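# Place the build plate onto the 3-D printer bed

## Task

Take the build plate resting on the cardboard box and set it on the 3-D printer's bed with its coated side facing up and its side and rear edges lined up with the bed's edges. The printer must still be upright, and the other items next to and behind the printer must stay close to where they were and keep the same orientation. The plate must stay in place without the robot holding it, so release it and move the grippers away at the end.

## Robot and tools

Robot: two arms, left_arm and right_arm, each ending in a two-finger parallel gripper. The names do not match image sides; left_arm is mounted on the +y side.

Frame: all poses use one scene frame. Its origin is on the table surface midway between the arms, +x points out across the table and +z points up. On a gripper, the fingers extend along its own +z axis and close along its own y axis. end_effector_position is the spot between the finger pads, roughly 1 cm short of the fingertips. Quaternions are written w first (qw, qx, qy, qz).

Row layout (used by every moving tool): one flat list of 16 numbers covering both arms, even if only one moves: left x, y, z, qw, qx, qy, qz, opening, then right x, y, z, qw, qx, qy, qz, opening. x, y, z are absolute target positions in metres in the scene frame; the quaternion is an absolute target orientation in the same frame. Opening is a scale from -1 (closed) to +1 (fully open, 0.094 m); it is a target, not an offset.

execute_actions(actions): actions is a list of up to 15 actions; each action is a list of up to 15 rows; each row lasts one control step (1/30 s). If an action has fewer than 15 rows, its final row is repeated until 15 steps have passed. An empty list just reports the state and images. Checks: if any target lies more than 0.6 m from that gripper's current position along any of the gripper's own axes, the action is rejected for both arms; a malformed action, or a first action failing that check against the latest reported state, rejects the whole call with no motion.

Per-step limits: each step, the commanded pose is trimmed to within 70 mm and 16 degrees of the gripper's measured pose, then reached by damped inverse kinematics, favouring position over orientation. After an action the arm continues only up to its last trimmed pose, so distant targets need further actions. To hold an orientation steady, repeat your own chosen quaternion in every row rather than copying the reported one, which drifts.

move(target, speed, blocking): target is one 16-number row as above (absolute poses for both arms). Each gripper follows a straight line toward its pose; both paths finish together and last 0.5 to 10 s (cut off at 10 s if longer). Rotation takes the shorter direction. speed is the top path speed in m/s, 0.002 to 0.5, default 0.25; rotation is capped at twice that value in rad/s. Openings are applied at the start. Paths ignore obstacles and the other arm; grippers lag, wander and may overshoot speed, especially with a nearly straight arm. Faster contact and targets set deeper past contact press harder. The result adds a "move:" line giving the ending (done, off_target, moving, held, fault) and any limits (paced = the sent pose was clipped; held = a check blocked steps, after which the arm may surge), plus each gripper's distance to its pose. If only one arm is named in the ending, the other finished. With blocking=false the result returns after 0.5 s while motion continues; you must call wait or stop before issuing new rows or moves.

wait(seconds): 0 to 10 s; arms keep their last command; returns early if a running move finishes. stop(): brakes the current move; needs stopping distance, fingers continue. zoom_image(camera, region): camera is cam_low, cam_left_wrist or cam_right_wrist; region is [x0, y0, x1, y1] in pixels of that camera's latest image, origin top-left, at most 504 by 504. show_instructions(): shows the reference images (here a printer card page). finished_scene(scene): ends the current scene, given its number; irreversible, and the goal must hold afterwards.

Results: a state line "left_arm: ... | right_arm: ..." with each gripper's position and quaternion (can be somewhat off at long reach), "Hand target" lines showing where each arm is being driven, grip_measured (measured finger opening on the command scale; the last Joint positions value is the opening in metres), "pose unreachable" lines when a clearance check altered or blocked an arm, FAULT lines, and MOTOR HOT warnings. Images arrive in the order cam_low (fixed, about 0.77 m out in x, 0.27 m up, looking back at the table), cam_left_wrist, cam_right_wrist (fisheye), all 504x504; calibration may be slightly off.

Accuracy: arms often stop a centimetre or more from the target, usually low. Elbows never fully straighten. Joint ranges (rad), base to hand: waist -2.618 to 3.054, shoulder 0 to 3.142, elbow 0 to 3.142, wrist pitch -1.571 to 1.571, wrist yaw -1.571 to 1.571, wrist roll -2.094 to 2.094.

Gripping: fingers go to the opening you command (away from the ends of the scale). To hold something, command roughly 0.03 below the grip_measured value at contact; a smaller margin grips more gently. Readings may be off by about 1 mm. Pad force tops out near 50 to 62 N and is weaker on parts under about 2 mm thick, so a thin plate may slip. Brief external tugs on held parts or pushes on loose items can occur.

Avoid: knocking anything off the table, tipping the printer, disturbing the nearby items, dropping or slamming the plate, pressing hard into surfaces, and letting the arms touch each other. For an idle arm, resend its last reported pose and intended opening every call. Holding loads heats motors: 75 °C warns, 90 °C pauses that arm for 10 s, 100 °C makes it go limp and fall. Finish by opening the gripper and backing away.

Each tool is called after "Call:" as name(argument=value, ...), one argument or row to a line, values as JSON.

Reference images:

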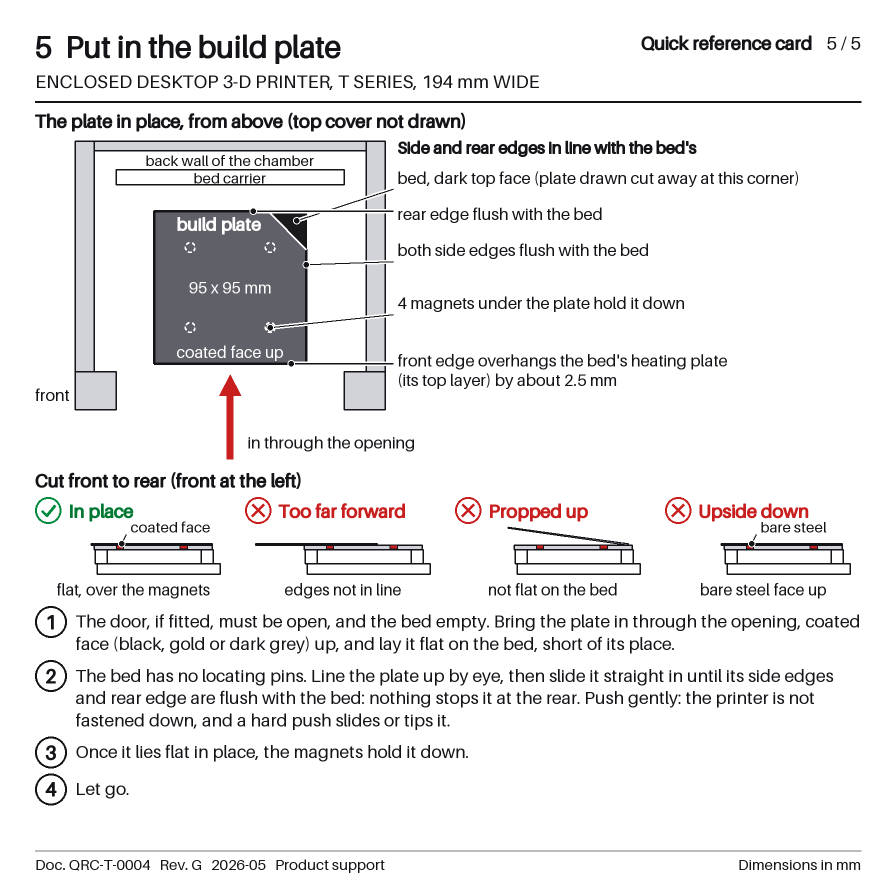

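## Session

Call:
execute_actions(
  actions=[],
)

Scene clock: 0.00 s.
left_arm: end_effector_position=(+0.4025, +0.3601, +0.3989) grip_measured=+1.000 end_effector_quat_wxyz=(+0.700, -0.008, +0.714, +0.011) | right_arm: end_effector_position=(+0.3842, -0.2903, +0.3956) grip_measured=+1.000 end_effector_quat_wxyz=(+0.696, -0.038, +0.716, +0.029)
Joint positions: left_arm=[ 0.011  1.062  1.039  0.005 -0.007  0.003  0.094] | right_arm=[ 0.003  1.06   1.035 -0.004 -0.01  -0.011  0.094]
Joint velocities: left_arm=[ 0.007  0.002  0.007  0.007  0.037 -0.037  0.   ] | right_arm=[-0.002  0.007 -0.007 -0.051  0.022 -0.051  0.   ]
Hand target (left_arm): +0.399, +0.360, +0.408; +0.709, -0.009, +0.705, +0.011
Hand target (right_arm): +0.382, -0.291, +0.399; +0.698, -0.037, +0.714, +0.030

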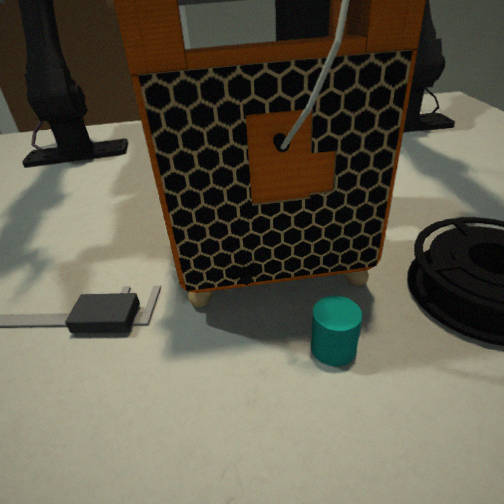

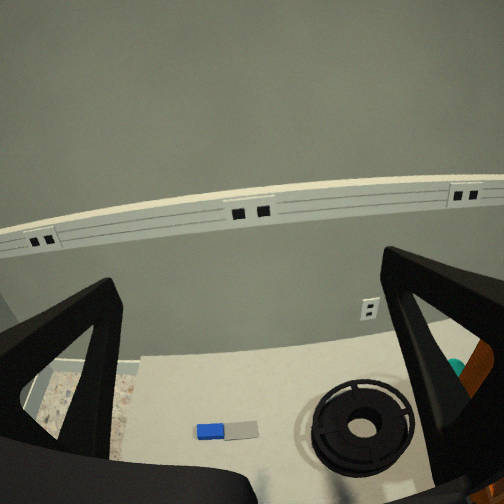

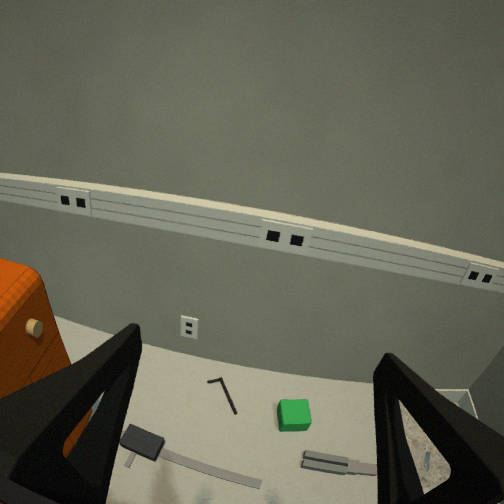

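Call:
move(
  target=[0.18,0.2,0.36,0.453,0.366,0.785,-0.211,1,0.18,-0.2,0.36,0.453,-0.366,0.785,0.211,1],
  speed=0.3,
)

Scene clock: 20.20 s.
left_arm: end_effector_position=(+0.1842, +0.1939, +0.3529) grip_measured=+1.000 end_effector_quat_wxyz=(+0.445, +0.373, +0.788, -0.206) | right_arm: end_effector_position=(+0.1822, -0.2059, +0.3596) grip_measured=+1.000 end_effector_quat_wxyz=(+0.459, -0.354, +0.788, +0.206)
Joint positions: left_arm=[-0.532  0.812  1.331 -1.094  0.299  0.198  0.094] | right_arm=[-0.045  0.845  1.378 -1.222 -0.68  -0.477  0.094]
Joint velocities: left_arm=[-0.002 -0.002  0.007  0.007 -0.051 -0.007  0.   ] | right_arm=[ 0.012 -0.007 -0.012  0.037 -0.037 -0.022  0.   ]
Hand target (left_arm): +0.182, +0.195, +0.363; +0.453, +0.370, +0.784, -0.206
Hand target (right_arm): +0.178, -0.202, +0.365; +0.458, -0.365, +0.782, +0.215
Off the commanded pose (left_arm): 0.010 m, 1 deg.
Off the commanded pose (right_arm): 0.006 m, 2 deg.
move: done
camera_calibration (this result's frames):
cam_left_wrist: T_world_to_cam=[[-0.827137, -0.555136, -0.0875716, 0.287894], [-0.474882, 0.773713, -0.419352, 0.10019], [0.300552, -0.305275, -0.90359, 0.424014], [0, 0, 0, 1]] pos_world=[0.158268, 0.211743, 0.450361]
cam_right_wrist: T_world_to_cam=[[0.816022, -0.567352, 0.110538, -0.304625], [-0.452446, -0.745966, -0.4887, 0.148156], [0.359722, 0.348777, -0.865421, 0.418982], [0, 0, 0, 1]] pos_world=[0.164896, -0.208442, 0.468673]

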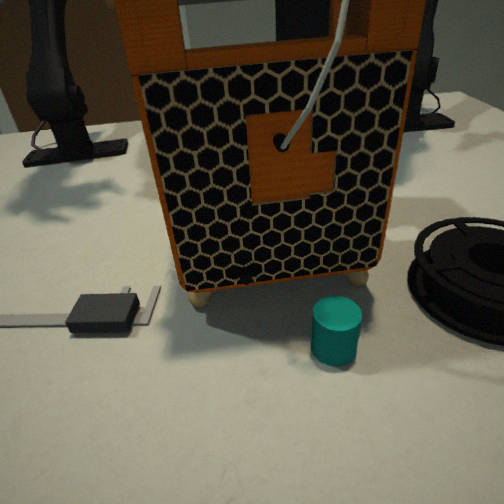

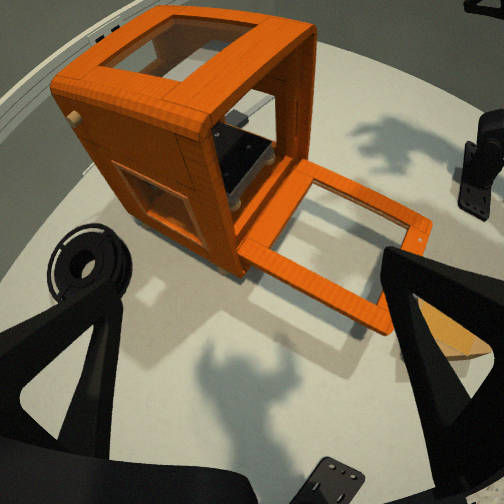

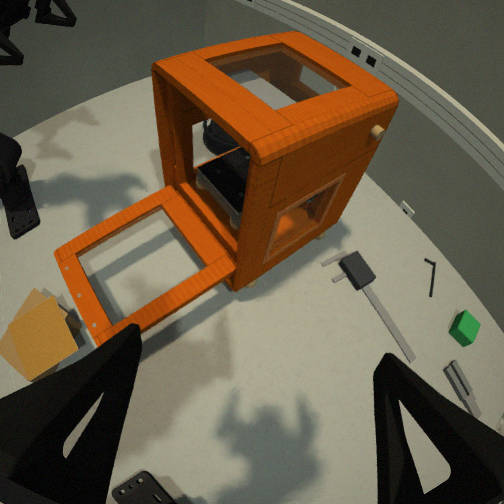

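Call:
move(
  target=[0.18,0.25,0.36,0.453,0.366,0.785,-0.211,1,0.03,-0.03,0.28,0.201,-0.678,0.678,0.201,1],
  speed=0.3,
)

Scene clock: 29.87 s.
left_arm: end_effector_position=(+0.1810, +0.2559, +0.3520) grip_measured=+1.000 end_effector_quat_wxyz=(+0.445, +0.358, +0.793, -0.210) | right_arm: end_effector_position=(+0.0304, -0.0326, +0.2666) grip_measured=+1.000 end_effector_quat_wxyz=(-0.193, +0.681, -0.684, -0.175)
Joint positions: left_arm=[ 0.301  0.89   1.44  -1.55   0.912  0.872  0.094] | right_arm=[ 1.359  1.274  1.486 -1.256 -0.04  -0.115  0.094]
Joint velocities: left_arm=[-0.007 -0.007 -0.002 -0.051  0.037  0.066  0.   ] | right_arm=[ 0.022 -0.002 -0.012 -0.066 -0.007 -0.037  0.   ]
Hand target (left_arm): +0.179, +0.253, +0.361; +0.454, +0.362, +0.785, -0.214
Hand target (right_arm): +0.025, -0.032, +0.278; -0.197, +0.682, -0.678, -0.187
Off the commanded pose (left_arm): 0.010 m, 2 deg.
Off the commanded pose (right_arm): 0.014 m, 3 deg.
joint sent to its limit (left arm) — the command would take joint 4 (wrist pitch) past its lower limit, so that joint was sent only as far as its limit.
move: off_target (right_arm)
camera_calibration (this result's frames):
cam_left_wrist: T_world_to_cam=[[-0.814679, -0.576095, -0.0664224, 0.31528], [-0.498711, 0.754448, -0.426727, 0.062155], [0.295947, -0.31452, -0.901938, 0.445649], [0, 0, 0, 1]] pos_world=[0.155961, 0.274904, 0.449412]
cam_right_wrist: T_world_to_cam=[[0.987454, 0.146103, 0.0599094, -0.040577], [0.145599, -0.989262, 0.0127163, 0.00349504], [0.061124, -0.00383402, -0.998123, 0.365597], [0, 0, 0, 1]] pos_world=[0.0172123, 0.0107876, 0.367297]

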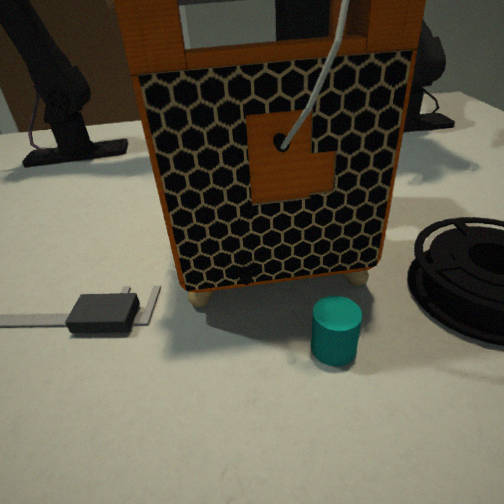

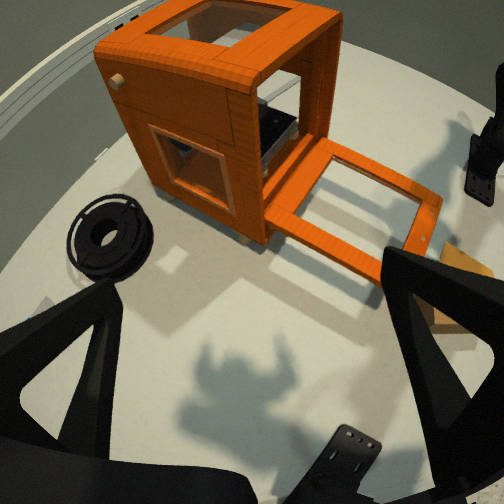

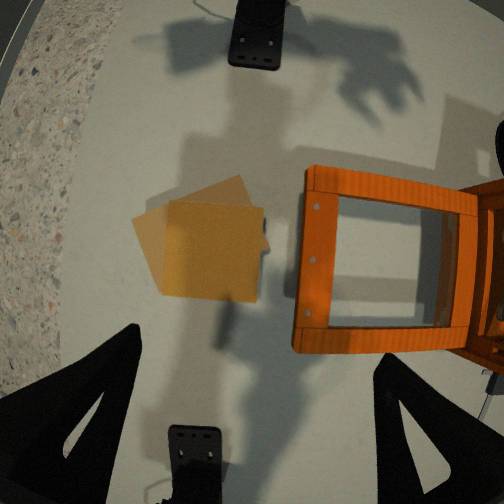

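Call:
zoom_image(
  camera="cam_right_wrist",
  region=[110,150,310,350],
)

Region (110, 150, 310, 350) of cam_right_wrist's 504x504 image, scaled by 2.520, with more detail than that image has.

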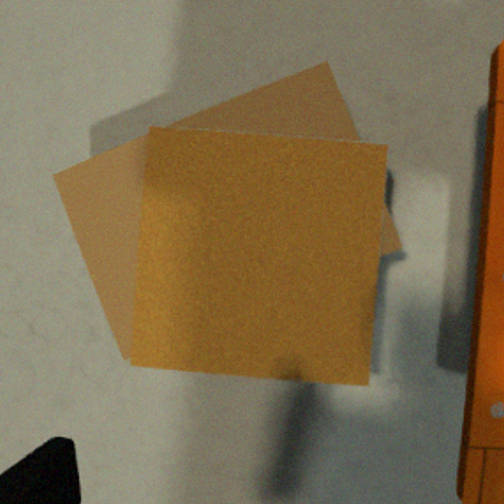

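Call:
move(
  target=[0.2,0.12,0.27,0.633,0.133,0.754,-0.112,1,0.016,-0.068,0.09,0.4845,-0.8741,-0.0305,0.017,-0.45],
  speed=0.3,
)

Scene clock: 122.60 s.
left_arm: end_effector_position=(+0.1983, +0.1162, +0.2725) grip_measured=+1.000 end_effector_quat_wxyz=(+0.637, +0.138, +0.751, -0.109) | right_arm: end_effector_position=(+0.0160, -0.0687, +0.0918) grip_measured=-0.449 end_effector_quat_wxyz=(-0.484, +0.875, +0.029, -0.012)
Joint positions: left_arm=[-1.488  0.903  0.67  -0.14  -1.1   -0.324  0.094] | right_arm=[ 1.252  0.597  0.19  -0.174 -0.25  -1.741  0.026]
Joint velocities: left_arm=[ 0.007 -0.007 -0.002  0.051  0.066  0.007  0.   ] | right_arm=[-0.017  0.007 -0.017  0.022 -0.037 -0.051  0.   ]
Hand target (left_arm): +0.198, +0.117, +0.269; +0.639, +0.139, +0.749, -0.102
Hand target (right_arm): +0.015, -0.071, +0.089; -0.485, +0.874, +0.031, -0.015
Off the commanded pose (left_arm): 0.005 m, 1 deg.
Off the commanded pose (right_arm): 0.002 m, 1 deg.
move: done
camera_calibration (this result's frames):
cam_left_wrist: T_world_to_cam=[[-0.401328, -0.907713, -0.122446, 0.215452], [-0.591104, 0.358794, -0.7224, 0.287151], [0.699665, -0.217541, -0.680547, 0.173215], [0, 0, 0, 1]] pos_world=[0.135011, 0.130222, 0.351701]
cam_right_wrist: T_world_to_cam=[[-0.196257, 0.553654, 0.80929, -0.0324606], [0.865389, -0.290288, 0.408454, -0.0277748], [0.461069, 0.780513, -0.422155, 0.186447], [0, 0, 0, 1]] pos_world=[-0.0682997, -0.135615, 0.116324]

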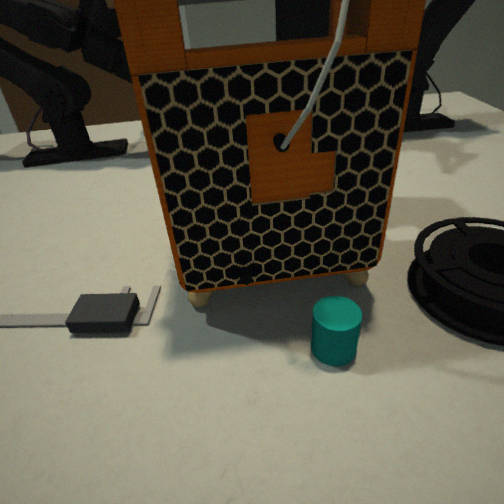

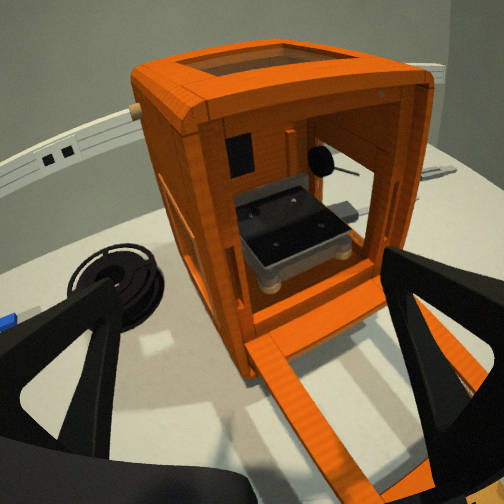

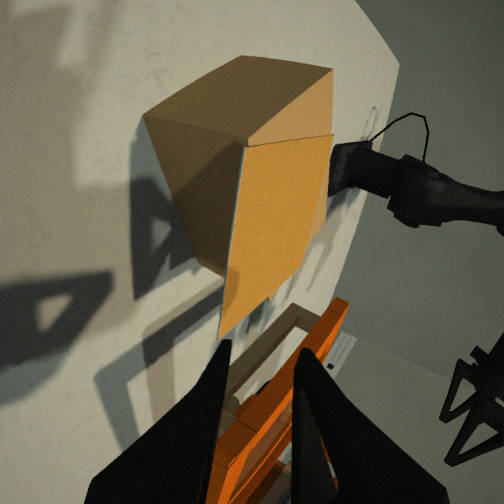

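Call:
move(
  target=[0.2,0.12,0.27,0.633,0.133,0.754,-0.112,1,0.012,-0.058,0.055,0.4845,-0.8741,-0.0305,0.017,-0.45],
  speed=0.1,
)

Call:
zoom_image(
  camera="cam_left_wrist",
  region=[200,150,400,350],
)

Scene clock: 142.10 s.
left_arm: end_effector_position=(+0.1986, +0.1158, +0.2717) grip_measured=+1.000 end_effector_quat_wxyz=(+0.635, +0.136, +0.752, -0.112) | right_arm: end_effector_position=(+0.0147, -0.0551, +0.0661) grip_measured=-0.449 end_effector_quat_wxyz=(-0.497, +0.867, +0.035, -0.010)
Joint positions: left_arm=[-1.485  0.903  0.67  -0.143 -1.093 -0.333  0.094] | right_arm=[ 1.278  0.79   0.083  0.16  -0.235 -1.732  0.026]
Joint velocities: left_arm=[ 0.002 -0.007  0.007 -0.022 -0.037  0.022  0.   ] | right_arm=[ 0.007  0.002 -0.012 -0.007  0.022  0.066 -0.   ]
Hand target (left_arm): +0.200, +0.120, +0.270; +0.633, +0.133, +0.754, -0.112
Hand target (right_arm): +0.012, -0.060, +0.055; -0.484, +0.874, +0.031, -0.017
Off the commanded pose (left_arm): 0.005 m, 0 deg.
Off the commanded pose (right_arm): 0.012 m, 2 deg.
move: off_target (right_arm)
camera_calibration (this result's frames):
cam_left_wrist: T_world_to_cam=[[-0.403651, -0.907758, -0.114197, 0.213374], [-0.594779, 0.355202, -0.721158, 0.287734], [0.6952, -0.223174, -0.683293, 0.174702], [0, 0, 0, 1]] pos_world=[0.135814, 0.130478, 0.351241]
cam_right_wrist: T_world_to_cam=[[-0.20733, 0.526223, 0.824684, -0.021854], [0.865105, -0.294957, 0.405702, -0.0122573], [0.456736, 0.797552, -0.394085, 0.164791], [0, 0, 0, 1]] pos_world=[-0.069193, -0.123545, 0.087937]

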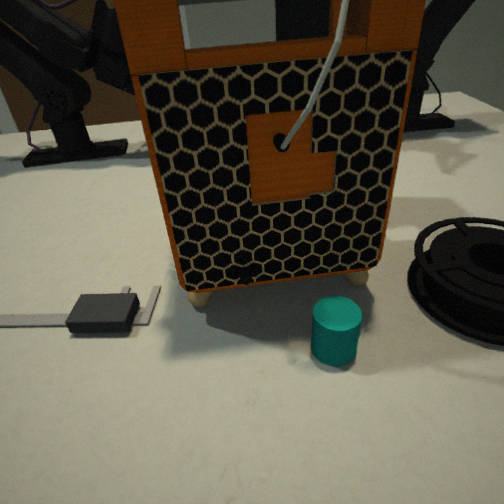

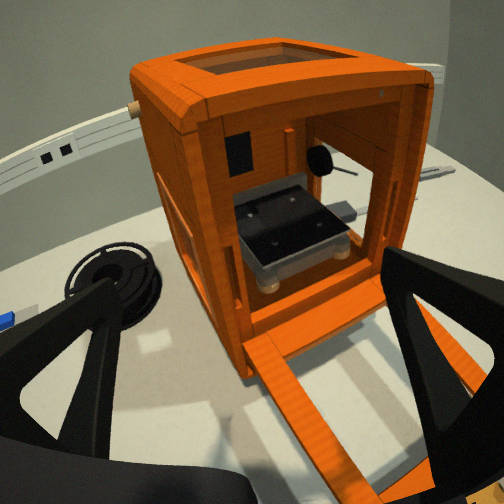

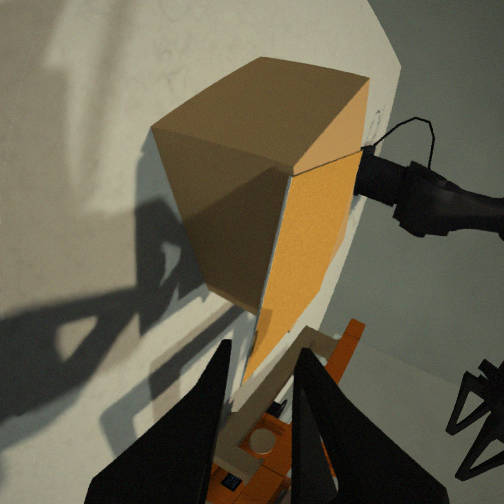

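Region (200, 150, 400, 350) of cam_left_wrist's 504x504 image, scaled by 2.520, with more detail than that image has.

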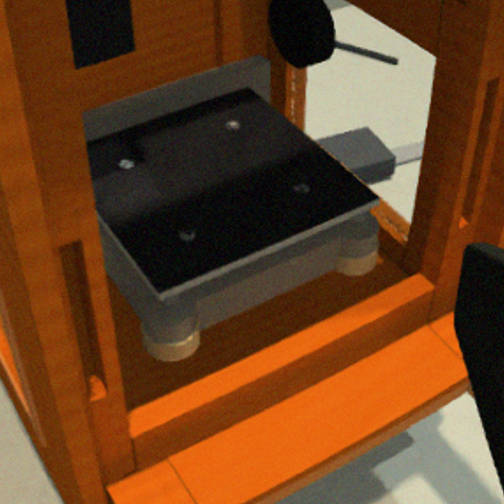

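Call:
move(
  target=[0.2,0.12,0.27,0.633,0.133,0.754,-0.112,1,0.010,-0.024,0.053,0.4845,-0.8741,-0.0305,0.017,-0.45],
  speed=0.05,
)

Scene clock: 154.47 s.
left_arm: end_effector_position=(+0.1986, +0.1158, +0.2717) grip_measured=+1.000 end_effector_quat_wxyz=(+0.635, +0.136, +0.752, -0.112) | right_arm: end_effector_position=(+0.0110, -0.0320, +0.0483) grip_measured=-0.449 end_effector_quat_wxyz=(-0.482, +0.875, +0.034, -0.014)
Joint positions: left_arm=[-1.485  0.903  0.67  -0.143 -1.093 -0.333  0.094] | right_arm=[ 1.335  1.11   0.113  0.422 -0.188 -1.7    0.026]
Joint velocities: left_arm=[-0.017  0.002  0.002 -0.022 -0.081 -0.022  0.   ] | right_arm=[ 0.002  0.012 -0.017 -0.007  0.007 -0.081 -0.001]
Hand target (left_arm): +0.200, +0.120, +0.270; +0.633, +0.133, +0.754, -0.112
Hand target (right_arm): +0.010, -0.025, +0.053; -0.484, +0.874, +0.031, -0.016
Off the commanded pose (left_arm): 0.005 m, 0 deg.
Off the commanded pose (right_arm): 0.009 m, 1 deg.
move: done
camera_calibration (this result's frames):
cam_left_wrist: T_world_to_cam=[[-0.403651, -0.907758, -0.114197, 0.213374], [-0.594779, 0.355202, -0.721158, 0.287734], [0.6952, -0.223174, -0.683293, 0.174702], [0, 0, 0, 1]] pos_world=[0.135814, 0.130478, 0.351241]
cam_right_wrist: T_world_to_cam=[[-0.201934, 0.554366, 0.807404, -0.0183783], [0.868476, -0.279727, 0.40927, 0.00524418], [0.452738, 0.783856, -0.424968, 0.142155], [0, 0, 0, 1]] pos_world=[-0.0726244, -0.0997735, 0.0731036]

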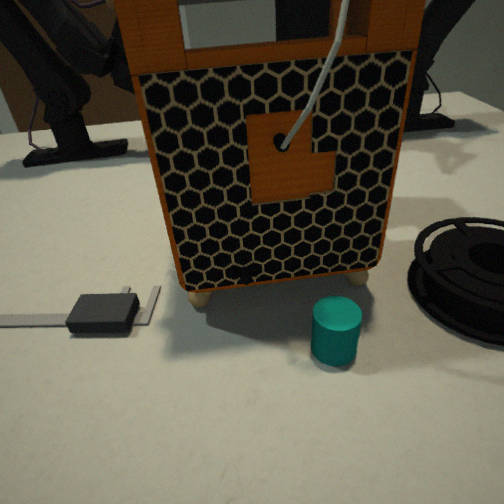

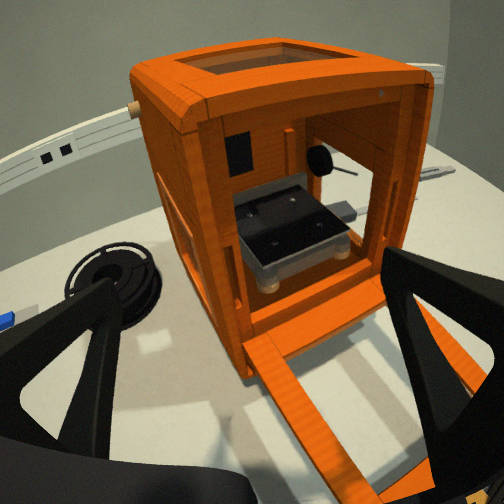

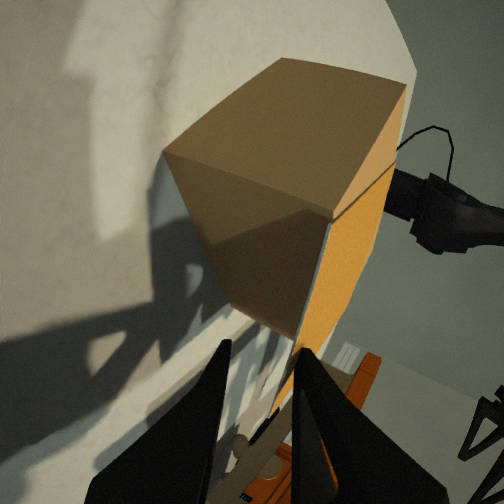

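Call:
execute_actions(
  actions=[
    [[0.2,0.12,0.27,0.633,0.133,0.754,-0.112,1,0.010,-0.025,0.058,0.4845,-0.8741,-0.0305,0.017,-0.45],[0.2,0.12,0.27,0.633,0.133,0.754,-0.112,1,0.010,-0.025,0.060,0.4845,-0.8741,-0.0305,0.017,-0.45],[0.2,0.12,0.27,0.633,0.133,0.754,-0.112,1,0.010,-0.025,0.063,0.4845,-0.8741,-0.0305,0.017,-0.45]],
    [[0.2,0.12,0.27,0.633,0.133,0.754,-0.112,1,0.010,-0.02,0.064,0.4845,-0.8741,-0.0305,0.017,-0.45]],
    [[0.2,0.12,0.27,0.633,0.133,0.754,-0.112,1,0.009,-0.012,0.064,0.4845,-0.8741,-0.0305,0.017,-0.45]],
  ],
)

Scene clock: 165.97 s.
left_arm: end_effector_position=(+0.1986, +0.1158, +0.2717) grip_measured=+1.000 end_effector_quat_wxyz=(+0.635, +0.136, +0.752, -0.112) | right_arm: end_effector_position=(+0.0102, -0.0203, +0.0567) grip_measured=-0.449 end_effector_quat_wxyz=(-0.478, +0.877, +0.033, -0.015)
Joint positions: left_arm=[-1.485  0.903  0.67  -0.143 -1.093 -0.333  0.094] | right_arm=[ 1.352  1.136  0.177  0.376 -0.174 -1.69   0.026]
Joint velocities: left_arm=[-0.002 -0.017 -0.002 -0.022 -0.022  0.051  0.   ] | right_arm=[ 0.007  0.002 -0.022 -0.007 -0.051  0.037  0.001]
Hand target (left_arm): +0.200, +0.120, +0.270; +0.633, +0.133, +0.754, -0.112
Hand target (right_arm): +0.009, -0.012, +0.064; -0.485, +0.874, +0.031, -0.017
Off the commanded pose (left_arm): 0.005 m, 0 deg.
Off the commanded pose (right_arm): 0.011 m, 1 deg.
camera_calibration (this result's frames):
cam_left_wrist: T_world_to_cam=[[-0.403651, -0.907758, -0.114197, 0.213374], [-0.594779, 0.355202, -0.721158, 0.287734], [0.6952, -0.223174, -0.683293, 0.174702], [0, 0, 0, 1]] pos_world=[0.135814, 0.130478, 0.351241]
cam_right_wrist: T_world_to_cam=[[-0.200301, 0.561672, 0.802748, -0.0313853], [0.868921, -0.276675, 0.410399, 0.00574703], [0.45261, 0.779728, -0.43263, 0.137224], [0, 0, 0, 1]] pos_world=[-0.0733892, -0.0877791, 0.0822032]

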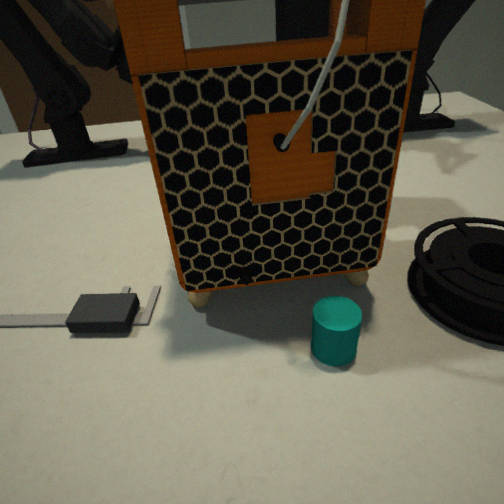

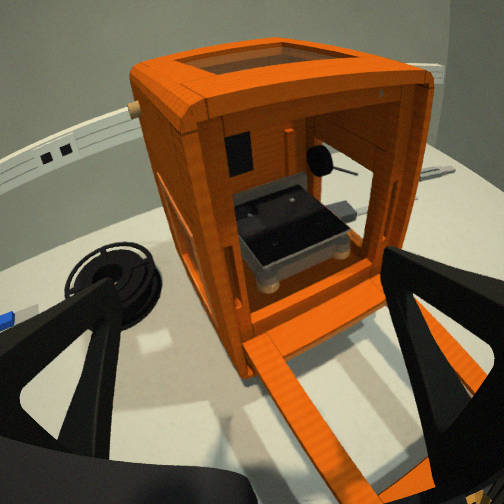

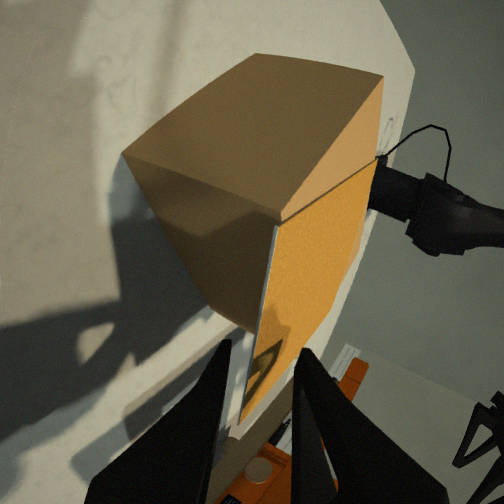

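Call:
move(
  target=[0.2,0.12,0.27,0.633,0.133,0.754,-0.112,1,0.008,0.000,0.063,0.4845,-0.8741,-0.0305,0.017,-0.45],
  speed=0.03,
)

Scene clock: 178.47 s.
left_arm: end_effector_position=(+0.1986, +0.1159, +0.2717) grip_measured=+1.000 end_effector_quat_wxyz=(+0.635, +0.136, +0.752, -0.112) | right_arm: end_effector_position=(+0.0094, -0.0085, +0.0560) grip_measured=-0.449 end_effector_quat_wxyz=(-0.478, +0.878, +0.033, -0.015)
Joint positions: left_arm=[-1.485  0.903  0.67  -0.143 -1.093 -0.333  0.094] | right_arm=[ 1.366  1.217  0.21   0.425 -0.162 -1.683  0.026]
Joint velocities: left_arm=[ 0.002 -0.002 -0.007  0.022  0.007  0.007  0.   ] | right_arm=[-0.017  0.007  0.002  0.051  0.11   0.007  0.   ]
Hand target (left_arm): +0.200, +0.120, +0.270; +0.633, +0.133, +0.754, -0.112
Hand target (right_arm): +0.008, -0.001, +0.063; -0.484, +0.874, +0.031, -0.017
Off the commanded pose (left_arm): 0.005 m, 0 deg.
Off the commanded pose (right_arm): 0.011 m, 1 deg.
move: off_target (right_arm)
camera_calibration (this result's frames):
cam_left_wrist: T_world_to_cam=[[-0.403655, -0.907715, -0.114527, 0.213472], [-0.594805, 0.355476, -0.721002, 0.287617], [0.695176, -0.222915, -0.683403, 0.174676], [0, 0, 0, 1]] pos_world=[0.135815, 0.130469, 0.351195]
cam_right_wrist: T_world_to_cam=[[-0.20068, 0.562091, 0.80236, -0.0376351], [0.868819, -0.276302, 0.410865, 0.00997503], [0.452637, 0.779558, -0.432907, 0.128092], [0, 0, 0, 1]] pos_world=[-0.0741985, -0.0759451, 0.0815507]

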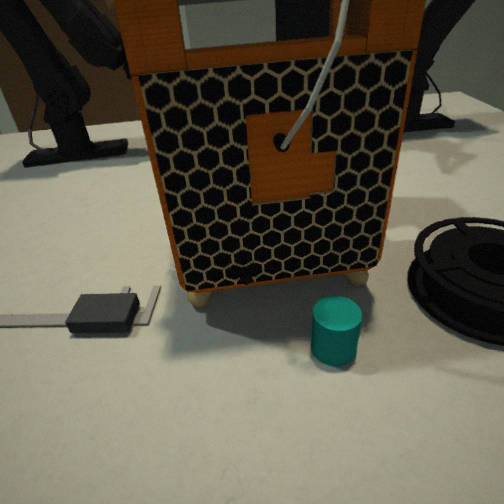

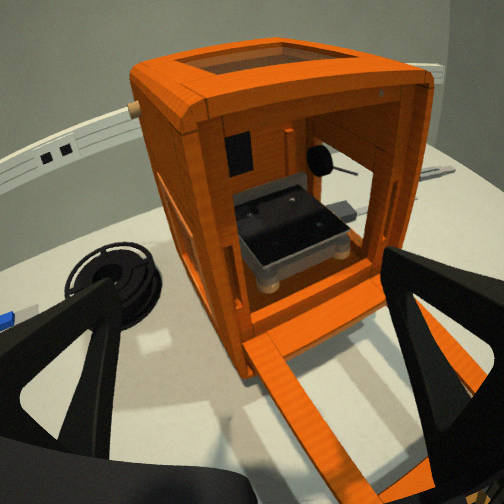

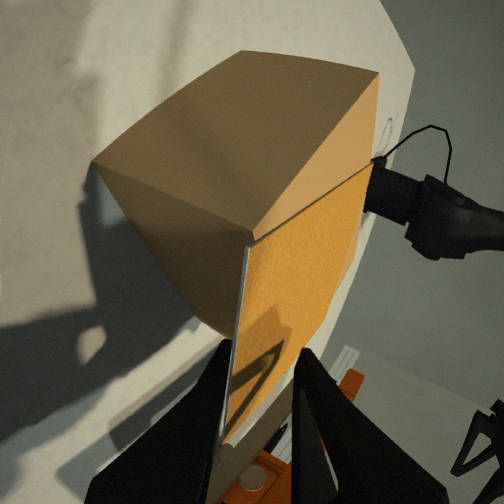

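Call:
execute_actions(
  actions=[
    [[0.2,0.12,0.27,0.633,0.133,0.754,-0.112,1,0.008,0.001,0.066,0.4845,-0.8741,-0.0305,0.017,-0.58]],
    [[0.2,0.12,0.27,0.633,0.133,0.754,-0.112,1,0.008,0.002,0.073,0.50,-0.865,-0.03,0.018,-0.68]],
    [[0.2,0.12,0.27,0.633,0.133,0.754,-0.112,1,0.008,0.003,0.080,0.515,-0.857,-0.03,0.018,-0.75]],
    [[0.2,0.12,0.27,0.633,0.133,0.754,-0.112,1,0.008,0.004,0.088,0.53,-0.848,-0.03,0.019,-0.82]],
    [[0.2,0.12,0.27,0.633,0.133,0.754,-0.112,1,0.008,0.006,0.096,0.5443,-0.8382,-0.0293,0.019,-0.88]],
  ],
)

Scene clock: 193.30 s.
left_arm: end_effector_position=(+0.1986, +0.1159, +0.2717) grip_measured=+1.000 end_effector_quat_wxyz=(+0.635, +0.136, +0.752, -0.112) | right_arm: end_effector_position=(+0.0112, +0.0039, +0.0850) grip_measured=-0.879 end_effector_quat_wxyz=(-0.530, +0.847, +0.030, -0.011)
Joint positions: left_arm=[-1.485  0.903  0.67  -0.143 -1.093 -0.333  0.094] | right_arm=[ 1.366  1.183  0.21   0.513 -0.161 -1.665  0.006]
Joint velocities: left_arm=[ 0.012 -0.012 -0.007 -0.037  0.081 -0.066  0.   ] | right_arm=[-0.002 -0.002 -0.002  0.022  0.007  0.037 -0.   ]
Hand target (left_arm): +0.200, +0.120, +0.270; +0.633, +0.133, +0.754, -0.112
Hand target (right_arm): +0.008, +0.007, +0.096; -0.544, +0.838, +0.030, -0.018
Off the commanded pose (left_arm): 0.005 m, 0 deg.
Off the commanded pose (right_arm): 0.012 m, 2 deg.
camera_calibration (this result's frames):
cam_left_wrist: T_world_to_cam=[[-0.403655, -0.907715, -0.114527, 0.213472], [-0.594805, 0.355476, -0.721002, 0.287617], [0.695176, -0.222915, -0.683403, 0.174676], [0, 0, 0, 1]] pos_world=[0.135815, 0.130469, 0.351195]
cam_right_wrist: T_world_to_cam=[[-0.195646, 0.46384, 0.864046, -0.0724567], [0.865834, -0.332023, 0.374289, 0.00332093], [0.460493, 0.821348, -0.33665, 0.121778], [0, 0, 0, 1]] pos_world=[-0.0731291, -0.065311, 0.102359]

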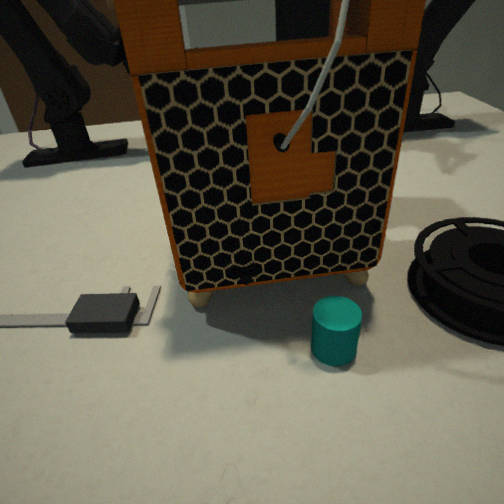

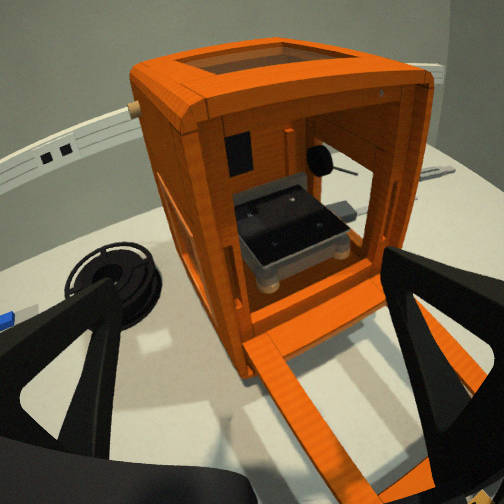

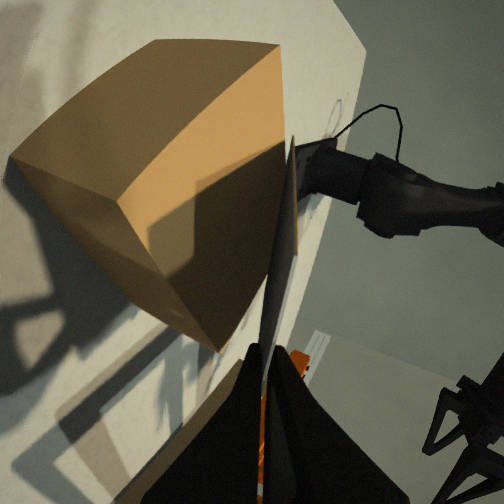

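Call:
execute_actions(
  actions=[
    [[0.2,0.12,0.28,0.633,0.133,0.754,-0.112,1,0.008,0.006,0.099,0.5443,-0.8382,-0.0293,0.019,-1]],
    [[0.2,0.12,0.29,0.633,0.133,0.754,-0.112,1,0.008,0.006,0.102,0.5443,-0.8382,-0.0293,0.019,-1]],
  ],
)

Call:
move(
  target=[0.2,0.13,0.32,0.633,0.133,0.754,-0.112,1,0.03,0.0,0.18,0.6,-0.8,-0.028,0.02,-1],
  speed=0.1,
)

Scene clock: 212.93 s.
left_arm: end_effector_position=(+0.1983, +0.1176, +0.2779) grip_measured=+1.000 end_effector_quat_wxyz=(+0.631, +0.146, +0.755, -0.102) | right_arm: end_effector_position=(+0.0109, +0.0017, +0.0882) grip_measured=-0.982 end_effector_quat_wxyz=(-0.531, +0.847, +0.029, -0.011)
Joint positions: left_arm=[-1.485  0.903  0.712 -0.214 -1.091 -0.333  0.094] | right_arm=[ 1.366  1.152  0.21   0.484 -0.161 -1.664  0.001]
Joint velocities: left_arm=[ 0.002  0.007  0.007 -0.081 -0.081  0.022  0.   ] | right_arm=[ 0.002 -0.012 -0.017 -0.022 -0.037 -0.022 -0.   ]
Hand target (left_arm): +0.200, +0.120, +0.290; +0.633, +0.133, +0.754, -0.112
Hand target (right_arm): +0.008, +0.006, +0.102; -0.544, +0.838, +0.029, -0.019
Off the commanded pose (left_arm): 0.012 m, 2 deg.
Off the commanded pose (right_arm): 0.015 m, 2 deg.
camera_calibration (this result's frames):
cam_left_wrist: T_world_to_cam=[[-0.405366, -0.903382, -0.139926, 0.222568], [-0.59672, 0.377444, -0.708139, 0.285497], [0.692534, -0.203559, -0.69207, 0.18017], [0, 0, 0, 1]] pos_world=[0.135809, 0.12998, 0.358005]
cam_right_wrist: T_world_to_cam=[[-0.194729, 0.462351, 0.865051, -0.0743102], [0.865964, -0.333142, 0.372992, 0.00175535], [0.460637, 0.821735, -0.335507, 0.124685], [0, 0, 0, 1]] pos_world=[-0.0734249, -0.0675156, 0.10546]

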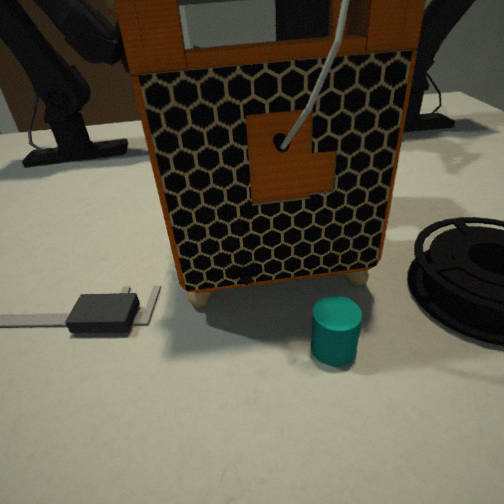

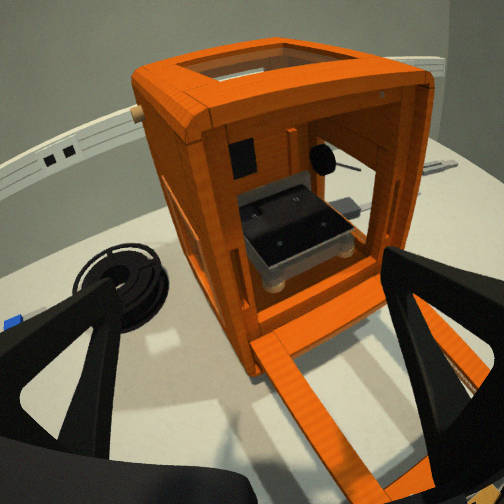

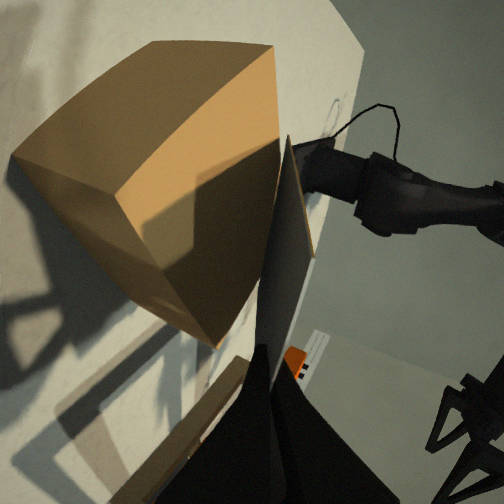

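Scene clock: 214.43 s.
left_arm: end_effector_position=(+0.1988, +0.1245, +0.3056) grip_measured=+1.000 end_effector_quat_wxyz=(+0.630, +0.147, +0.756, -0.098) | right_arm: end_effector_position=(+0.0283, +0.0001, +0.1589) grip_measured=-0.982 end_effector_quat_wxyz=(-0.581, +0.813, +0.023, -0.022)
Joint positions: left_arm=[-1.479  0.891  0.823 -0.346 -1.087 -0.333  0.094] | right_arm=[ 1.237  0.919  0.321  0.253 -0.301 -1.668  0.001]
Joint velocities: left_arm=[-0.002  0.002 -0.012  0.037 -0.066 -0.007  0.   ] | right_arm=[-0.002 -0.002 -0.002 -0.095 -0.066 -0.066 -0.   ]
Hand target (left_arm): +0.200, +0.129, +0.320; +0.633, +0.133, +0.754, -0.112
Hand target (right_arm): +0.030, +0.003, +0.179; -0.600, +0.799, +0.027, -0.020
Off the commanded pose (left_arm): 0.015 m, 2 deg.
Off the commanded pose (right_arm): 0.021 m, 3 deg.
move: off_target (left_arm, right_arm)
camera_calibration (this result's frames):
cam_left_wrist: T_world_to_cam=[[-0.403673, -0.903234, -0.145661, 0.234248], [-0.599278, 0.381341, -0.703878, 0.301541], [0.691313, -0.196845, -0.695225, 0.200789], [0, 0, 0, 1]] pos_world=[0.136459, 0.136115, 0.385962]
cam_right_wrist: T_world_to_cam=[[-0.169377, 0.353656, 0.919912, -0.140775], [0.876772, -0.372202, 0.304526, -0.0296815], [0.450091, 0.858133, -0.247033, 0.127911], [0, 0, 0, 1]] pos_world=[-0.0553916, -0.0710258, 0.170138]

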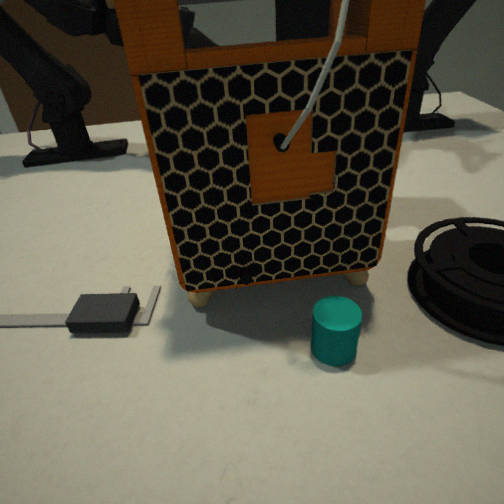

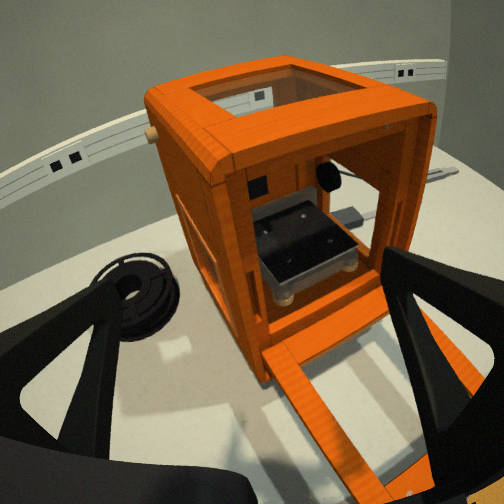

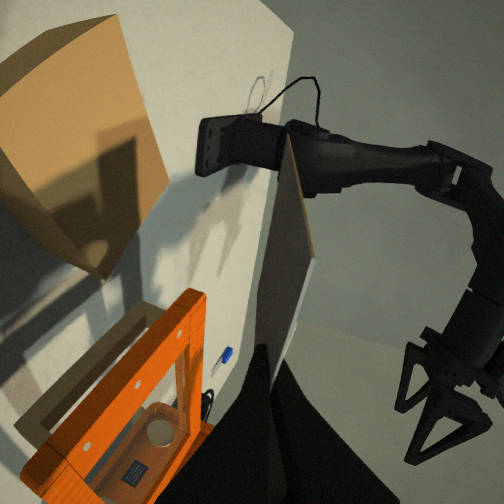

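Call:
move(
  target=[0.2,0.13,0.32,0.633,0.133,0.754,-0.112,1,0.18,-0.015,0.195,0.5205,-0.5987,0.4594,-0.3994,-1],
  speed=0.2,
)

Scene clock: 227.13 s.
left_arm: end_effector_position=(+0.1988, +0.1246, +0.3052) grip_measured=+1.000 end_effector_quat_wxyz=(+0.630, +0.148, +0.756, -0.098) | right_arm: end_effector_position=(+0.1764, -0.0134, +0.1871) grip_measured=-0.982 end_effector_quat_wxyz=(-0.513, +0.619, -0.442, +0.399)
Joint positions: left_arm=[-1.479  0.891  0.823 -0.348 -1.087 -0.333  0.094] | right_arm=[ 1.456  1.439  0.639  0.338  1.212 -1.176  0.001]
Joint velocities: left_arm=[-0.012  0.007 -0.017 -0.051  0.007  0.022  0.   ] | right_arm=[-0.002 -0.002 -0.007 -0.095 -0.066 -0.022 -0.001]
Hand target (left_arm): +0.200, +0.130, +0.320; +0.633, +0.133, +0.754, -0.112
Hand target (right_arm): +0.181, -0.013, +0.196; -0.517, +0.602, -0.458, +0.402
Off the commanded pose (left_arm): 0.016 m, 2 deg.
Off the commanded pose (right_arm): 0.009 m, 3 deg.
move: off_target (left_arm, right_arm)
camera_calibration (this result's frames):
cam_left_wrist: T_world_to_cam=[[-0.404045, -0.902761, -0.147548, 0.234848], [-0.599415, 0.383141, -0.702784, 0.300711], [0.690977, -0.195513, -0.695935, 0.20071], [0, 0, 0, 1]] pos_world=[0.136453, 0.136038, 0.385667]
cam_right_wrist: T_world_to_cam=[[0.136088, 0.244549, 0.960039, -0.199698], [-0.208425, -0.940299, 0.269066, 0.0173427], [0.968524, -0.236713, -0.0769934, -0.0581541], [0, 0, 0, 1]] pos_world=[0.0871148, 0.0513775, 0.182574]

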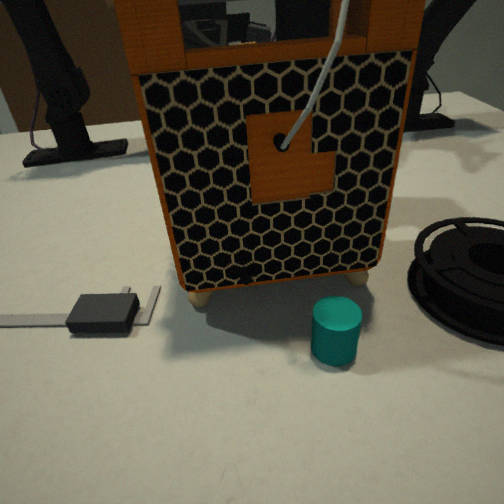

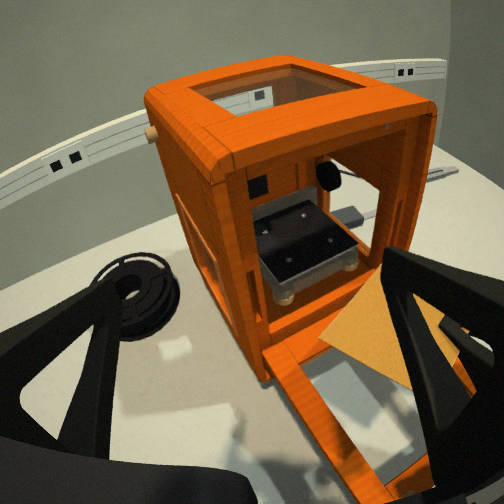

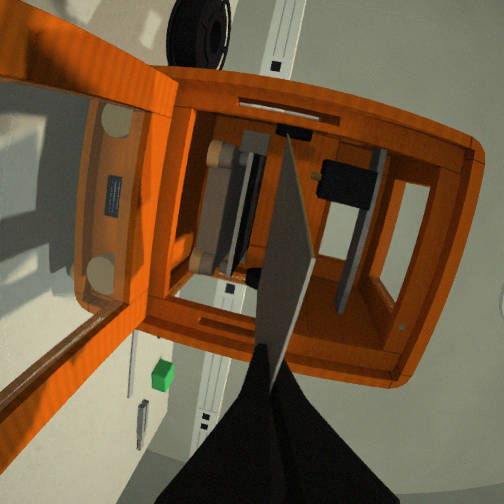

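Call:
move(
  target=[0.2,0.09,0.32,0.633,0.133,0.754,-0.112,1,0.27,0.003,0.182,0.4648,-0.5162,0.5345,-0.4813,-1],
  speed=0.08,
)

Call:
zoom_image(
  camera="cam_left_wrist",
  region=[180,150,400,370],
)

Scene clock: 248.23 s.
left_arm: end_effector_position=(+0.2019, +0.0935, +0.3054) grip_measured=+1.000 end_effector_quat_wxyz=(+0.627, +0.148, +0.758, -0.096) | right_arm: end_effector_position=(+0.2647, +0.0025, +0.1717) grip_measured=-0.982 end_effector_quat_wxyz=(-0.455, +0.540, -0.523, +0.477)
Joint positions: left_arm=[-1.479  1.028  0.886 -0.287 -1.087 -0.345  0.094] | right_arm=[ 1.226  1.782  0.907  0.398  1.283 -1.151  0.001]
Joint velocities: left_arm=[ 0.002 -0.012 -0.002 -0.007  0.007 -0.037  0.   ] | right_arm=[ 0.007  0.012  0.012 -0.066 -0.037  0.081  0.001]
Hand target (left_arm): +0.200, +0.090, +0.319; +0.633, +0.133, +0.754, -0.112
Hand target (right_arm): +0.270, +0.003, +0.181; -0.463, +0.518, -0.537, +0.479
Off the commanded pose (left_arm): 0.015 m, 3 deg.
Off the commanded pose (right_arm): 0.012 m, 3 deg.
move: off_target (left_arm, right_arm)
camera_calibration (this result's frames):
cam_left_wrist: T_world_to_cam=[[-0.402791, -0.903267, -0.147877, 0.207964], [-0.604012, 0.383704, -0.698527, 0.314184], [0.687698, -0.192041, -0.700137, 0.19416], [0, 0, 0, 1]] pos_world=[0.140013, 0.10458, 0.386158]
cam_right_wrist: T_world_to_cam=[[0.176097, 0.193477, 0.965172, -0.212158], [-0.481584, -0.83821, 0.255892, 0.129165], [0.858526, -0.509873, -0.0544312, -0.115081], [0, 0, 0, 1]] pos_world=[0.198364, 0.0906378, 0.165452]

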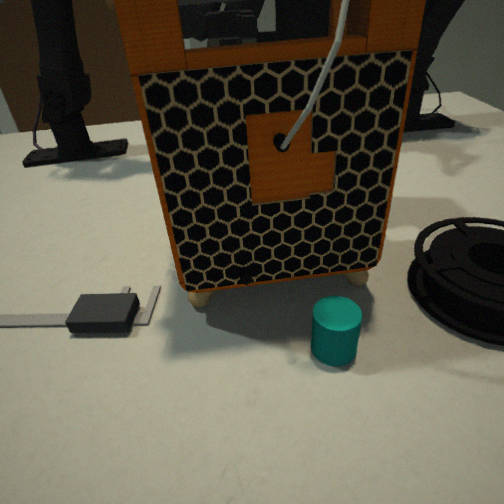

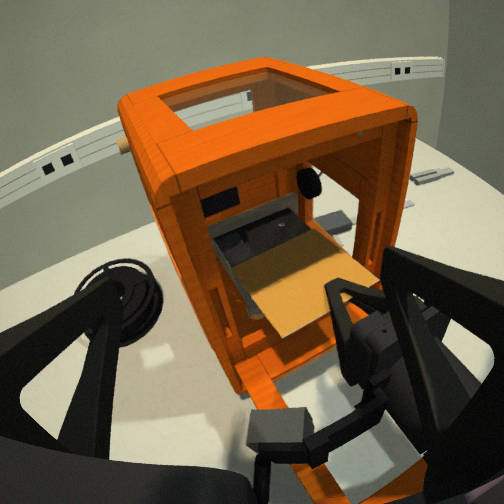

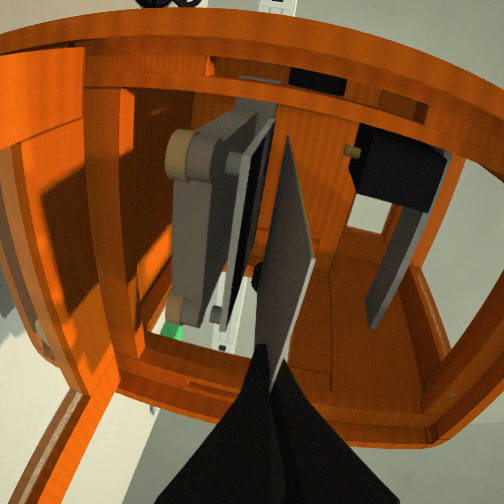

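Region (180, 150, 400, 370) of cam_left_wrist's 504x504 image, scaled by 2.291, with more detail than that image has.

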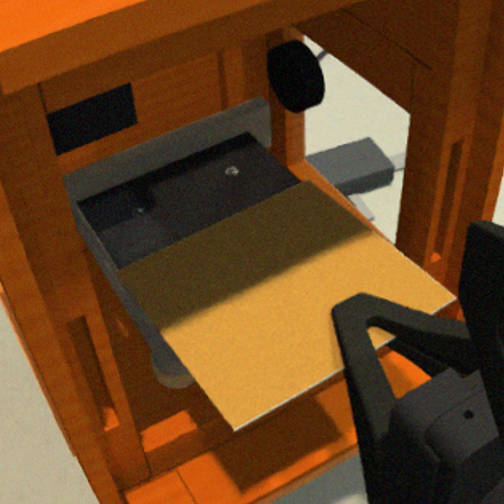

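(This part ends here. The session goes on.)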